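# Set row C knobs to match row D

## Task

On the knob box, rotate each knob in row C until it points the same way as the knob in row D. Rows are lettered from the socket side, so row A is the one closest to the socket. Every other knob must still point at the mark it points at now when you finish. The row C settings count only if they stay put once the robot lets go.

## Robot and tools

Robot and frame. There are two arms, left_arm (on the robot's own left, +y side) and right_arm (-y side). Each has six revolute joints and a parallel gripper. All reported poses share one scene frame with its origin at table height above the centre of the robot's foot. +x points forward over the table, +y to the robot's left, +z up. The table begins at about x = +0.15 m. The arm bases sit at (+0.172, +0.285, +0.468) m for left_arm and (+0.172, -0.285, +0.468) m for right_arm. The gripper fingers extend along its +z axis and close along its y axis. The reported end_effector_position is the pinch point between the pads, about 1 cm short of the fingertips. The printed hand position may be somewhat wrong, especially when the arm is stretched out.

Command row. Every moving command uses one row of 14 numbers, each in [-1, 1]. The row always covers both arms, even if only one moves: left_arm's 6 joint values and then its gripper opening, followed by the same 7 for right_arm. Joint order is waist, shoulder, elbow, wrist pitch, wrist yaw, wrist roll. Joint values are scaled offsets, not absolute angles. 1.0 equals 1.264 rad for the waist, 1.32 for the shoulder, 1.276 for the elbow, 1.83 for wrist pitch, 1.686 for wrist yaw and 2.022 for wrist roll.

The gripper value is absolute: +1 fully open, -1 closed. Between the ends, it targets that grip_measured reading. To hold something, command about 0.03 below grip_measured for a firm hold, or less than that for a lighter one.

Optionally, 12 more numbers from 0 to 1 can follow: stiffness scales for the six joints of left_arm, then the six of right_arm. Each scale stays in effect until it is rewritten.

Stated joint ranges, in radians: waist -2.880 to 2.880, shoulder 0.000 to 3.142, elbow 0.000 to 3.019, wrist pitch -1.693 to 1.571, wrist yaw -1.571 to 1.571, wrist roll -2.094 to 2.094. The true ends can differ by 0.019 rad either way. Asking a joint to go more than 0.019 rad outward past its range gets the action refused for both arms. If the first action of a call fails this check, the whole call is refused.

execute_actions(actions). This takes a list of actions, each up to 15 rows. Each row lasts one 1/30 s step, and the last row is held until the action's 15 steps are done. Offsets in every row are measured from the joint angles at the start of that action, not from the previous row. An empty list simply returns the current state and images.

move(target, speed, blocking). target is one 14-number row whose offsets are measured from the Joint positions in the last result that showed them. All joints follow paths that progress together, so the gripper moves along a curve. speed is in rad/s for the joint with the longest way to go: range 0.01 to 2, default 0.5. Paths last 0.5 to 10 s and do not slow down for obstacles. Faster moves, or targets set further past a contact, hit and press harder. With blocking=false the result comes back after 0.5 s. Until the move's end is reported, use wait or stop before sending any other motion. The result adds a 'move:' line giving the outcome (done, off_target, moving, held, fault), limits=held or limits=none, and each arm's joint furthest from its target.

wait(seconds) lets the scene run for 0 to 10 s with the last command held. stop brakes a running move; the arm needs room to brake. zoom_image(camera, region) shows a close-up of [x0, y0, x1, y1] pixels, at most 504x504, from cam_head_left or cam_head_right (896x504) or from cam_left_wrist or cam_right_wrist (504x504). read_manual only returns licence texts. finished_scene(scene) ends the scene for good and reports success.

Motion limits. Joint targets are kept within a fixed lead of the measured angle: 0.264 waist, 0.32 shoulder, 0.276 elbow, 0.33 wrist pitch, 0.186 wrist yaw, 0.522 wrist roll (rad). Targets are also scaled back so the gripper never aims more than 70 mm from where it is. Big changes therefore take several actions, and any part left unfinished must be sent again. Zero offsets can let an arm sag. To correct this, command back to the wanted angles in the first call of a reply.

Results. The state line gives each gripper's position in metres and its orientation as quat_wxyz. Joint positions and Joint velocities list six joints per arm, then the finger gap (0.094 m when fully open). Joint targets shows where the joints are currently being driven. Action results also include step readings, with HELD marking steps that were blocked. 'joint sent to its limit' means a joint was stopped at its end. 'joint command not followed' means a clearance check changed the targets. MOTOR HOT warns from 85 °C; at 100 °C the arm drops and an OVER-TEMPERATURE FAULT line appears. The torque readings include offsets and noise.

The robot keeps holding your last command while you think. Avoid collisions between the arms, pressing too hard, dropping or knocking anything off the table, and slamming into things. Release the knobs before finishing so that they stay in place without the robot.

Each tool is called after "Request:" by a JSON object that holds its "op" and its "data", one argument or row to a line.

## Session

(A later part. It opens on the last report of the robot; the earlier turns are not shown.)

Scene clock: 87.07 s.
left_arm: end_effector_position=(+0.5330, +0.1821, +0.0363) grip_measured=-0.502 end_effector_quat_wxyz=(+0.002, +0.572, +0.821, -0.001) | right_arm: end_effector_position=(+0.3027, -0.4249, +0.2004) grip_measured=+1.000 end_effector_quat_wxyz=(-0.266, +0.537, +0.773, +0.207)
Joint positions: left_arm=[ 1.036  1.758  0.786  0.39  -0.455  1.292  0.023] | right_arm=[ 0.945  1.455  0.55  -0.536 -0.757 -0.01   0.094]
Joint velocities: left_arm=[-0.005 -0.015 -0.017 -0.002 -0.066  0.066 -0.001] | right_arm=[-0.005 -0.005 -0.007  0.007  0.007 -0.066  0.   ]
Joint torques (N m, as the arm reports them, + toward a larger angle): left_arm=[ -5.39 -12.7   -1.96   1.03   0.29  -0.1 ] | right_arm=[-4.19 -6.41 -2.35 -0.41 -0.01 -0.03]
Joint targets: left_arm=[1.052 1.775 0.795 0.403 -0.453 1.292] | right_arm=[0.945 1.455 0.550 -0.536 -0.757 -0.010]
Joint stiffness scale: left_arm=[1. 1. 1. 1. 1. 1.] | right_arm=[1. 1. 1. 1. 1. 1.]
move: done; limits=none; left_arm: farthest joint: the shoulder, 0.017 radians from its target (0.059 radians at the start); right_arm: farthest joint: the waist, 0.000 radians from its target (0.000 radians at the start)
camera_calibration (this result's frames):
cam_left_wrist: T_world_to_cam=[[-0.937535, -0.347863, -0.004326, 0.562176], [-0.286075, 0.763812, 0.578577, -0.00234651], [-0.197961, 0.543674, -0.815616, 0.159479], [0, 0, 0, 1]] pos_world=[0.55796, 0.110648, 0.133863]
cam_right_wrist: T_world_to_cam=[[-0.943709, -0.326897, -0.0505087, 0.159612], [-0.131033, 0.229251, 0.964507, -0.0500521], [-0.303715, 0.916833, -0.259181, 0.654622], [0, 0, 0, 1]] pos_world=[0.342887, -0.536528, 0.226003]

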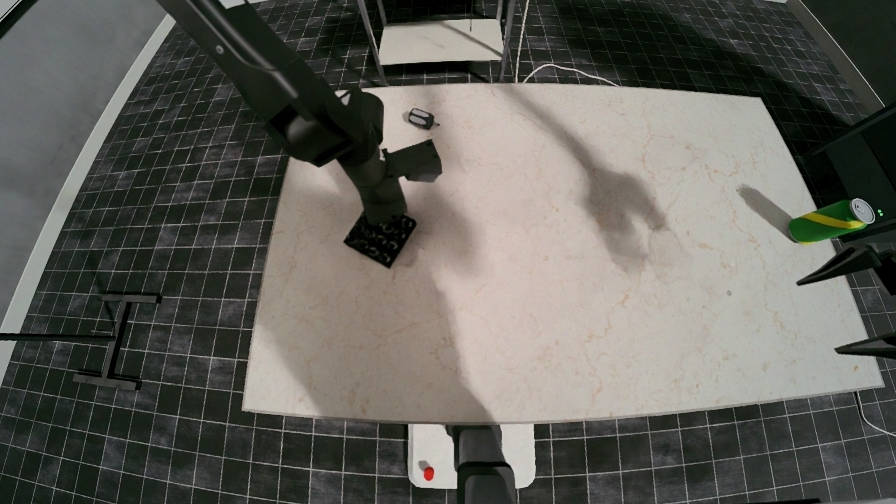

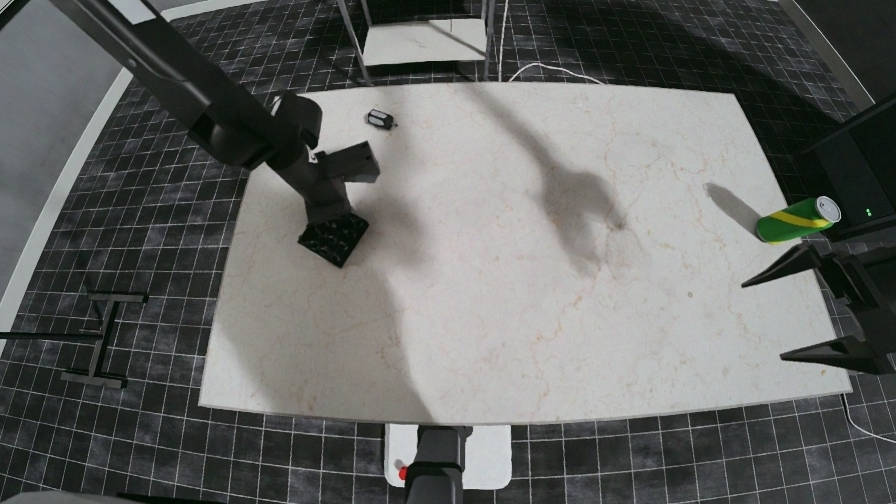

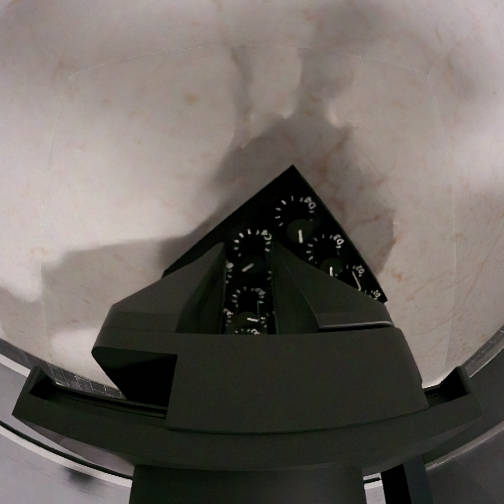

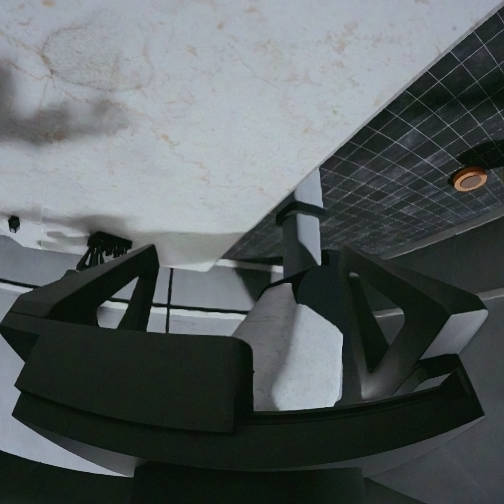

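Request:
{"op": "move", "data": {
  "target": [0.008,0.008,0.006,0.005,0,0,-0.85,0,0,0,0,0,0,1]
}}

Request:
{"op": "move", "data": {
  "target": [0.008,0.008,0.006,0.005,0,-0.53,-0.85,0,0,0,0,0,0,1]
}}

Request:
{"op": "move", "data": {
  "target": [0.008,0.008,0.006,0.005,0,0,-0.65,0,0,0,0,0,0,1]
}}

Request:
{"op": "move", "data": {
  "target": [-0.06,-0.12,-0.11,-0.04,-0.036,0,-0.65,0,0,0,0,0,0,1],
  "speed": 0.15
}}

Request:
{"op": "zoom_image", "data": {
  "camera": "cam_left_wrist",
  "region": [100,50,400,300]
}}

Scene clock: 90.60 s.
left_arm: end_effector_position=(+0.5330, +0.1820, +0.0363) grip_measured=-0.795 end_effector_quat_wxyz=(+0.002, +0.572, +0.821, -0.001) | right_arm: end_effector_position=(+0.3027, -0.4249, +0.2004) grip_measured=+1.000 end_effector_quat_wxyz=(-0.266, +0.537, +0.773, +0.207)
Joint positions: left_arm=[ 1.036  1.758  0.786  0.39  -0.455  1.292  0.01 ] | right_arm=[ 0.945  1.455  0.55  -0.536 -0.757 -0.01   0.094]
Joint velocities: left_arm=[ 0.005  0.005 -0.002 -0.017 -0.007  0.051  0.001] | right_arm=[-0.005 -0.015  0.007  0.007  0.051 -0.066  0.   ]
Joint torques (N m, as the arm reports them, + toward a larger angle): left_arm=[ -5.95 -13.23  -2.02   0.86   0.16  -0.1 ] | right_arm=[-3.79 -6.31 -2.31 -0.39 -0.02 -0.02]
Joint targets: left_arm=[1.046 1.768 0.794 0.399 -0.455 1.292] | right_arm=[0.945 1.455 0.550 -0.536 -0.757 -0.010]
Joint stiffness scale: left_arm=[1. 1. 1. 1. 1. 1.] | right_arm=[1. 1. 1. 1. 1. 1.]
move: done; limits=none; left_arm: farthest joint: the shoulder, 0.011 radians from its target (0.011 radians at the start); right_arm: farthest joint: the waist, 0.000 radians from its target (0.000 radians at the start)
camera_calibration (this result's frames):
cam_left_wrist: T_world_to_cam=[[-0.937536, -0.347864, -0.00422065, 0.562155], [-0.28609, 0.764033, 0.578279, -0.00231609], [-0.197937, 0.543364, -0.815828, 0.159567], [0, 0, 0, 1]] pos_world=[0.557962, 0.11062, 0.133891]
cam_right_wrist: T_world_to_cam=[[-0.943709, -0.326897, -0.0505087, 0.159612], [-0.131033, 0.229251, 0.964507, -0.0500521], [-0.303715, 0.916833, -0.259181, 0.654622], [0, 0, 0, 1]] pos_world=[0.342887, -0.536528, 0.226003]

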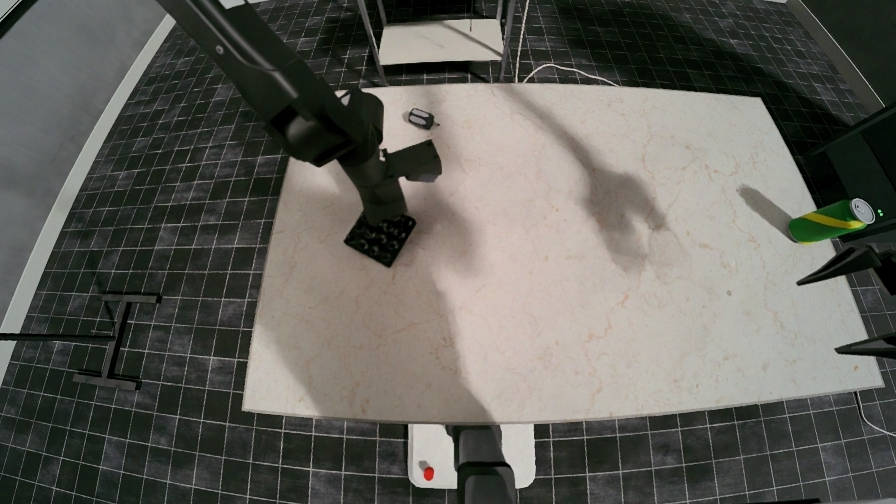

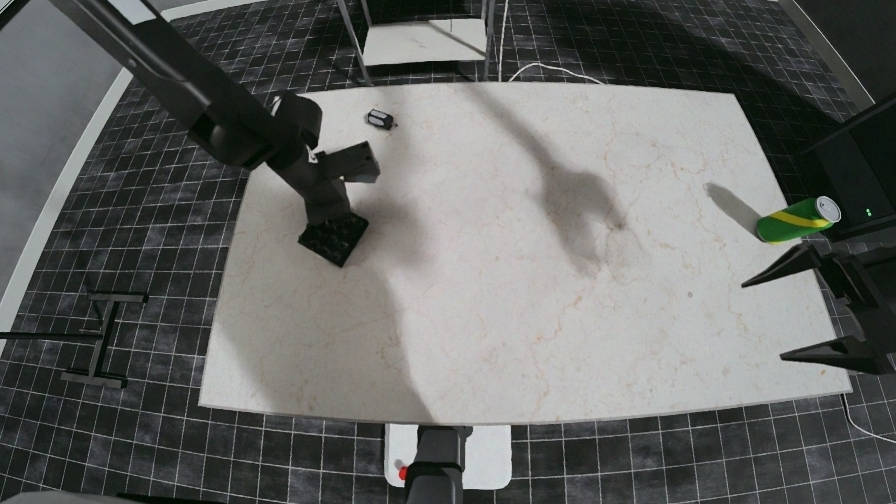

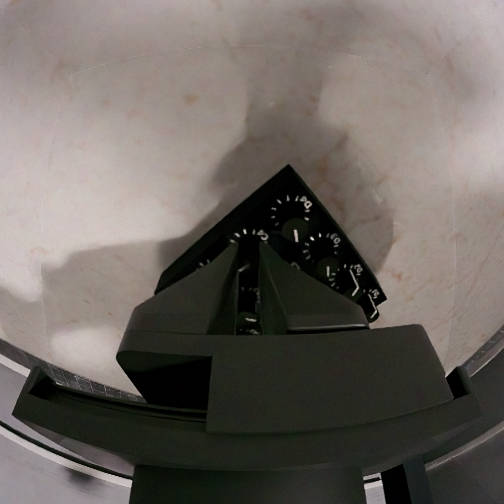

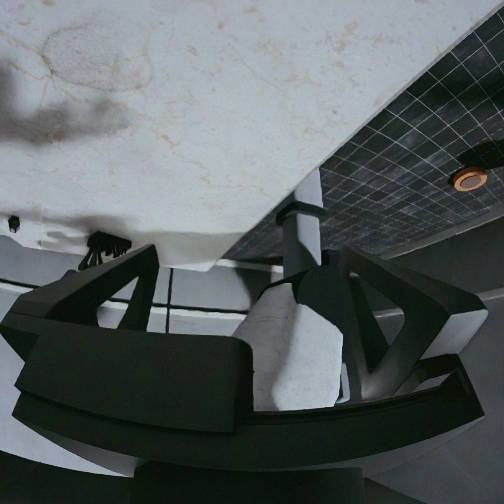

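Scene clock: 93.53 s.
left_arm: end_effector_position=(+0.5330, +0.1820, +0.0363) grip_measured=-0.795 end_effector_quat_wxyz=(+0.002, +0.082, +0.997, -0.002) | right_arm: end_effector_position=(+0.3027, -0.4249, +0.2004) grip_measured=+1.000 end_effector_quat_wxyz=(-0.266, +0.537, +0.773, +0.207)
Joint positions: left_arm=[ 1.036  1.758  0.786  0.39  -0.455  0.239  0.01 ] | right_arm=[ 0.945  1.455  0.55  -0.536 -0.757 -0.01   0.094]
Joint velocities: left_arm=[-0.015 -0.015 -0.007  0.022 -0.007 -0.066 -0.   ] | right_arm=[-0.005 -0.005 -0.012 -0.002  0.095 -0.037  0.   ]
Joint torques (N m, as the arm reports them, + toward a larger angle): left_arm=[ -5.86 -13.47  -1.94   0.92   0.09  -0.26] | right_arm=[-4.04 -6.04 -2.3  -0.41 -0.03 -0.05]
Joint targets: left_arm=[1.046 1.768 0.794 0.399 -0.455 0.221] | right_arm=[0.945 1.455 0.550 -0.536 -0.757 -0.010]
Joint stiffness scale: left_arm=[1. 1. 1. 1. 1. 1.] | right_arm=[1. 1. 1. 1. 1. 1.]
move: done; limits=none; left_arm: farthest joint: the wrist roll, 0.018 radians from its target (1.072 radians at the start); right_arm: farthest joint: the waist, 0.000 radians from its target (0.000 radians at the start)
camera_calibration (this result's frames):
cam_left_wrist: T_world_to_cam=[[-0.161172, -0.986926, 0.000479332, 0.264532], [-0.804529, 0.131666, 0.579135, 0.389095], [-0.571626, 0.0929546, -0.815232, 0.440713], [0, 0, 0, 1]] pos_world=[0.607596, 0.168876, 0.133818]
cam_right_wrist: T_world_to_cam=[[-0.943709, -0.326897, -0.0505087, 0.159612], [-0.131033, 0.229251, 0.964507, -0.0500521], [-0.303715, 0.916833, -0.259181, 0.654622], [0, 0, 0, 1]] pos_world=[0.342887, -0.536528, 0.226003]

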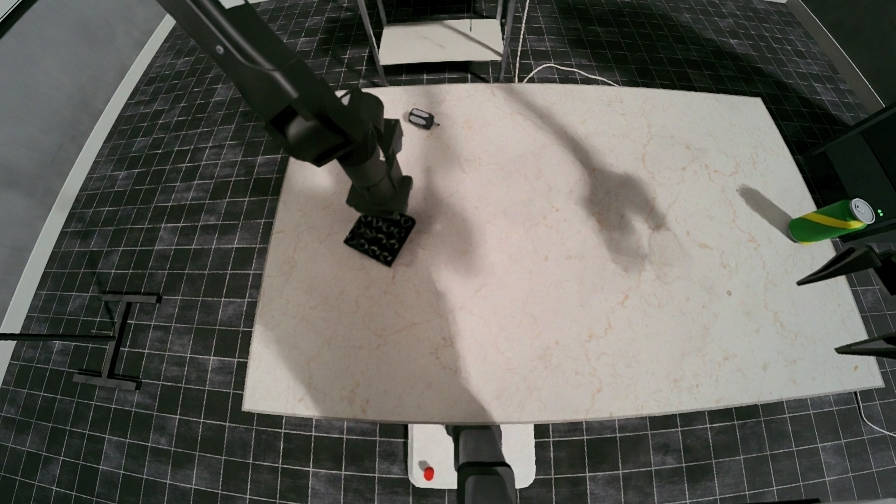

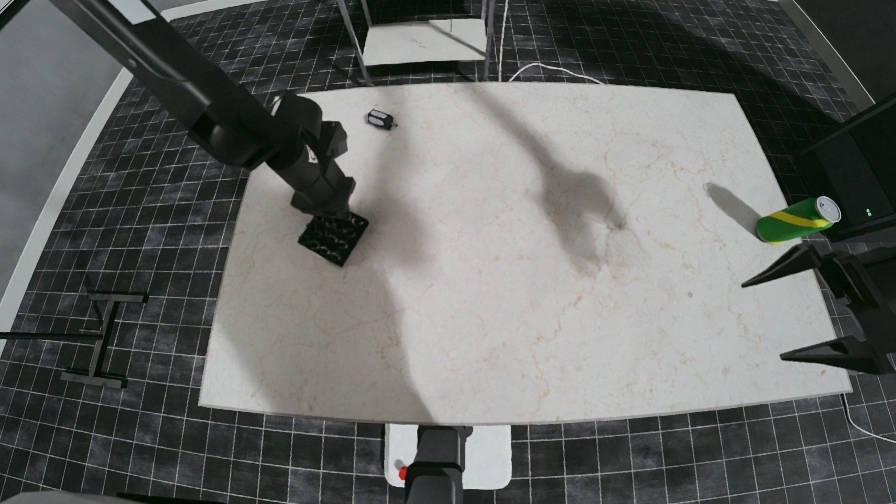

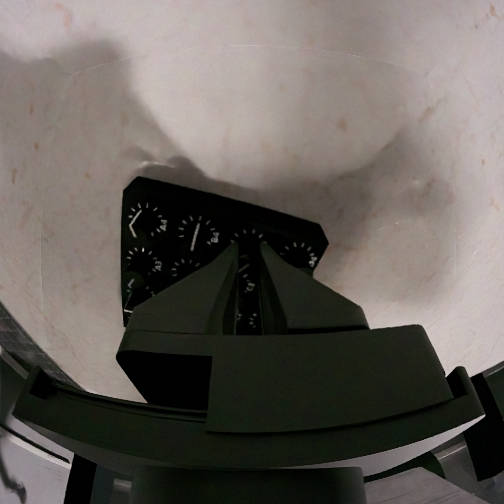

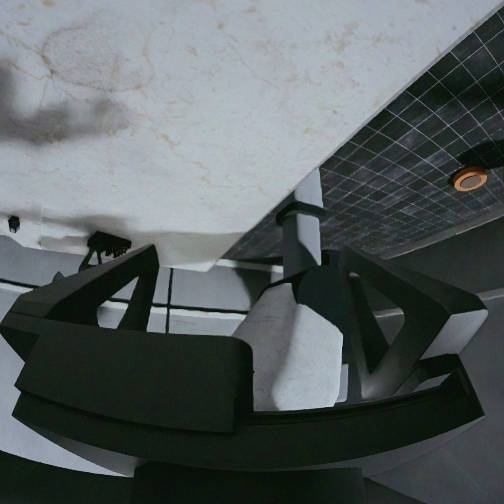

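Scene clock: 94.23 s.
left_arm: end_effector_position=(+0.5330, +0.1820, +0.0363) grip_measured=-0.652 end_effector_quat_wxyz=(+0.002, +0.082, +0.997, -0.002) | right_arm: end_effector_position=(+0.3027, -0.4249, +0.2004) grip_measured=+1.000 end_effector_quat_wxyz=(-0.266, +0.537, +0.773, +0.207)
Joint positions: left_arm=[ 1.036  1.758  0.786  0.39  -0.455  0.239  0.016] | right_arm=[ 0.945  1.455  0.55  -0.536 -0.757 -0.01   0.094]
Joint velocities: left_arm=[-0.015  0.005  0.012 -0.012 -0.066  0.007 -0.   ] | right_arm=[ 0.015  0.005 -0.002  0.002 -0.095  0.051  0.   ]
Joint torques (N m, as the arm reports them, + toward a larger angle): left_arm=[ -5.94 -13.44  -1.99   0.97   0.09  -0.09] | right_arm=[-4.25 -6.38 -2.33 -0.37 -0.01 -0.03]
Joint targets: left_arm=[1.046 1.768 0.794 0.399 -0.455 0.239] | right_arm=[0.945 1.455 0.550 -0.536 -0.757 -0.010]
Joint stiffness scale: left_arm=[1. 1. 1. 1. 1. 1.] | right_arm=[1. 1. 1. 1. 1. 1.]
move: done; limits=none; left_arm: farthest joint: the shoulder, 0.011 radians from its target (0.011 radians at the start); right_arm: farthest joint: the waist, 0.000 radians from its target (0.000 radians at the start)
camera_calibration (this result's frames):
cam_left_wrist: T_world_to_cam=[[-0.161172, -0.986926, 0.000479332, 0.264532], [-0.804529, 0.131666, 0.579135, 0.389095], [-0.571626, 0.0929546, -0.815232, 0.440713], [0, 0, 0, 1]] pos_world=[0.607596, 0.168876, 0.133818]
cam_right_wrist: T_world_to_cam=[[-0.943709, -0.326897, -0.0505087, 0.159612], [-0.131033, 0.229251, 0.964507, -0.0500521], [-0.303715, 0.916833, -0.259181, 0.654622], [0, 0, 0, 1]] pos_world=[0.342887, -0.536528, 0.226003]

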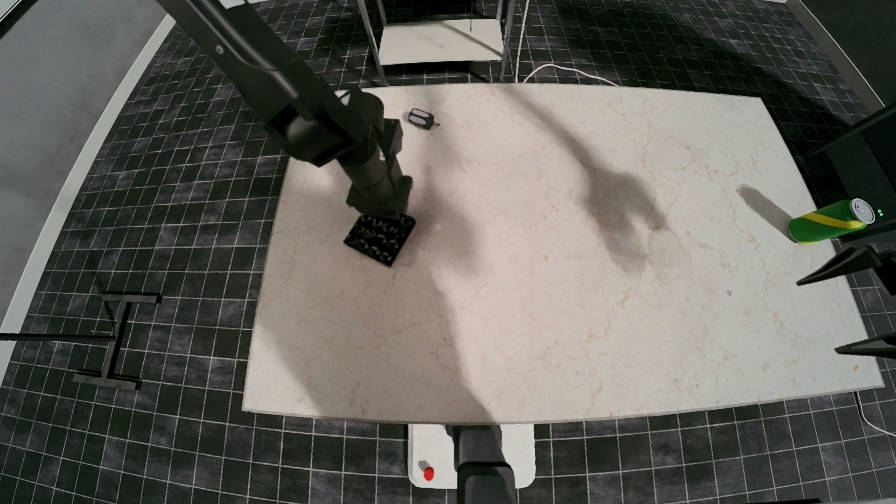

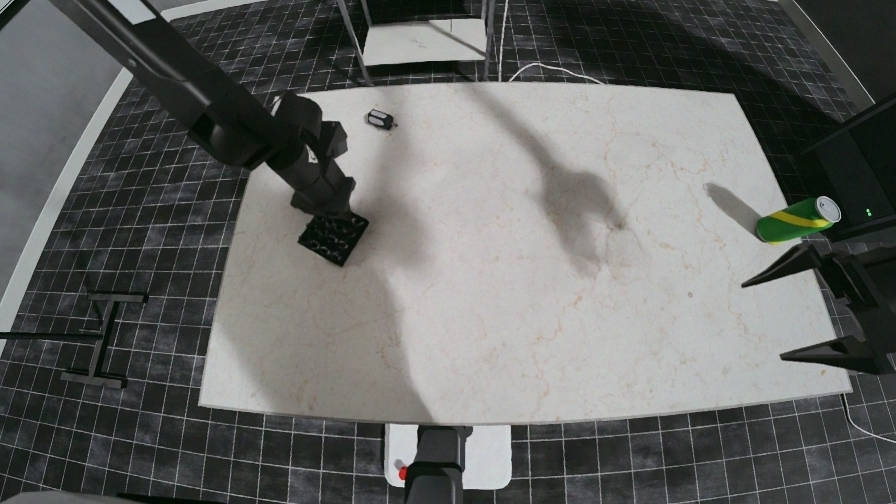

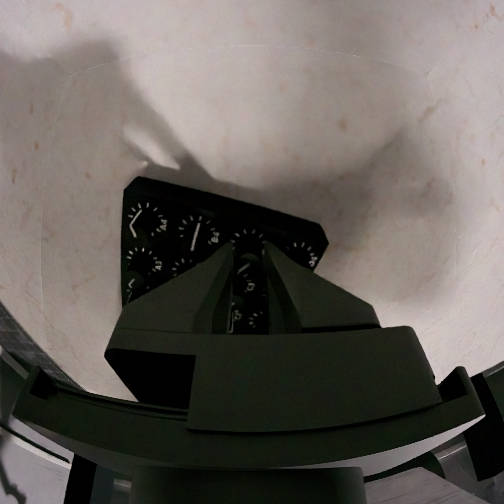

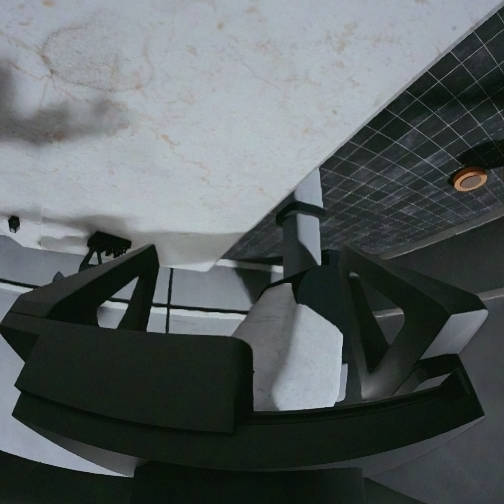

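Scene clock: 95.63 s.
left_arm: end_effector_position=(+0.5217, +0.1818, +0.0953) grip_measured=-0.652 end_effector_quat_wxyz=(-0.004, +0.105, +0.994, -0.002) | right_arm: end_effector_position=(+0.3027, -0.4249, +0.2004) grip_measured=+1.000 end_effector_quat_wxyz=(-0.266, +0.537, +0.773, +0.207)
Joint positions: left_arm=[ 0.969  1.604  0.663  0.329 -0.511  0.239  0.016] | right_arm=[ 0.945  1.455  0.55  -0.536 -0.757 -0.01   0.094]
Joint velocities: left_arm=[-0.005 -0.015  0.007 -0.002 -0.051 -0.037 -0.001] | right_arm=[-0.015 -0.015 -0.007 -0.002 -0.066  0.037  0.   ]
Joint torques (N m, as the arm reports them, + toward a larger angle): left_arm=[ -7.37 -14.07  -3.45   0.07  -0.12  -0.1 ] | right_arm=[-3.98 -6.34 -2.36 -0.36 -0.01 -0.05]
Joint targets: left_arm=[0.960 1.600 0.646 0.317 -0.516 0.239] | right_arm=[0.945 1.455 0.550 -0.536 -0.757 -0.010]
Joint stiffness scale: left_arm=[1. 1. 1. 1. 1. 1.] | right_arm=[1. 1. 1. 1. 1. 1.]
move: done; limits=none; left_arm: farthest joint: the elbow, 0.017 radians from its target (0.141 radians at the start); right_arm: farthest joint: the waist, 0.000 radians from its target (0.000 radians at the start)
camera_calibration (this result's frames):
cam_left_wrist: T_world_to_cam=[[-0.208299, -0.978063, 0.00185229, 0.285252], [-0.791192, 0.169614, 0.587577, 0.331229], [-0.575002, 0.120926, -0.809166, 0.478492], [0, 0, 0, 1]] pos_world=[0.596617, 0.164951, 0.192028]
cam_right_wrist: T_world_to_cam=[[-0.943709, -0.326897, -0.0505087, 0.159612], [-0.131033, 0.229251, 0.964507, -0.0500521], [-0.303715, 0.916833, -0.259181, 0.654622], [0, 0, 0, 1]] pos_world=[0.342887, -0.536528, 0.226003]

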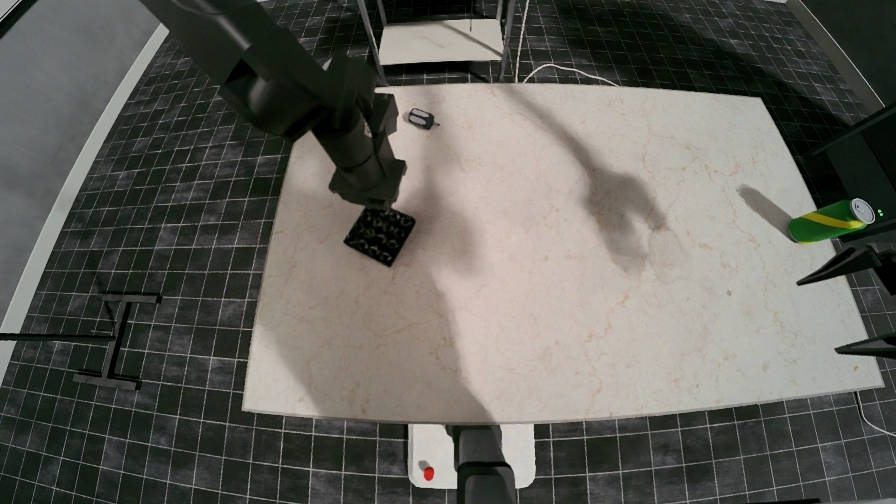

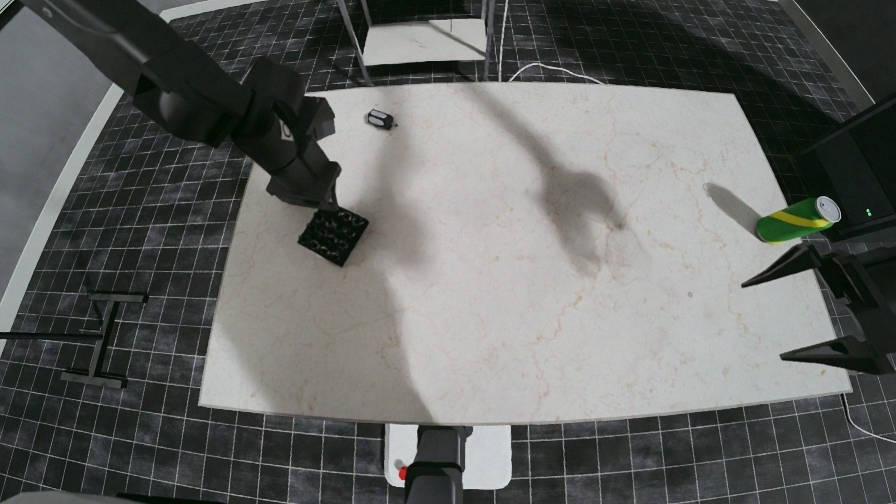

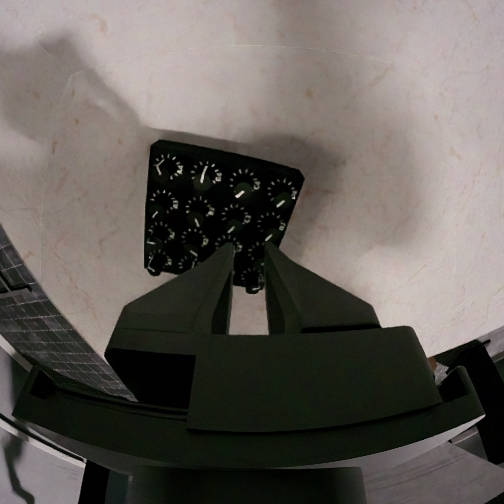

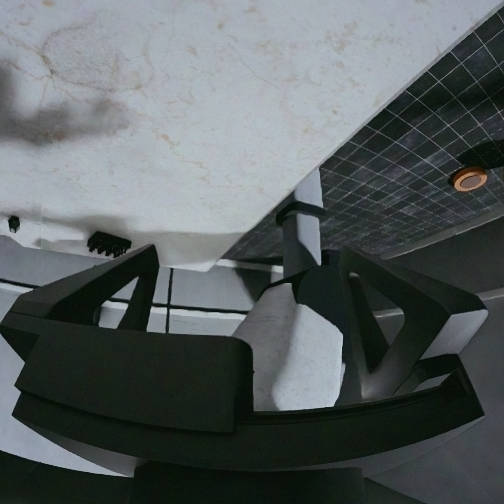

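Region (100, 50, 400, 300) of cam_left_wrist's 504x504 image, scaled by 1.680, with more detail than that image has.

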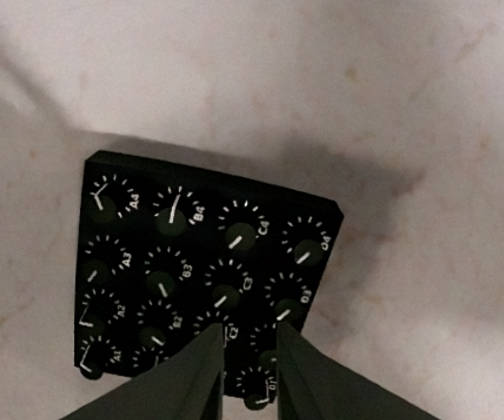

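Request:
{"op": "finished_scene", "data": {
  "scene": 2
}}

The scene is finished: the task was done.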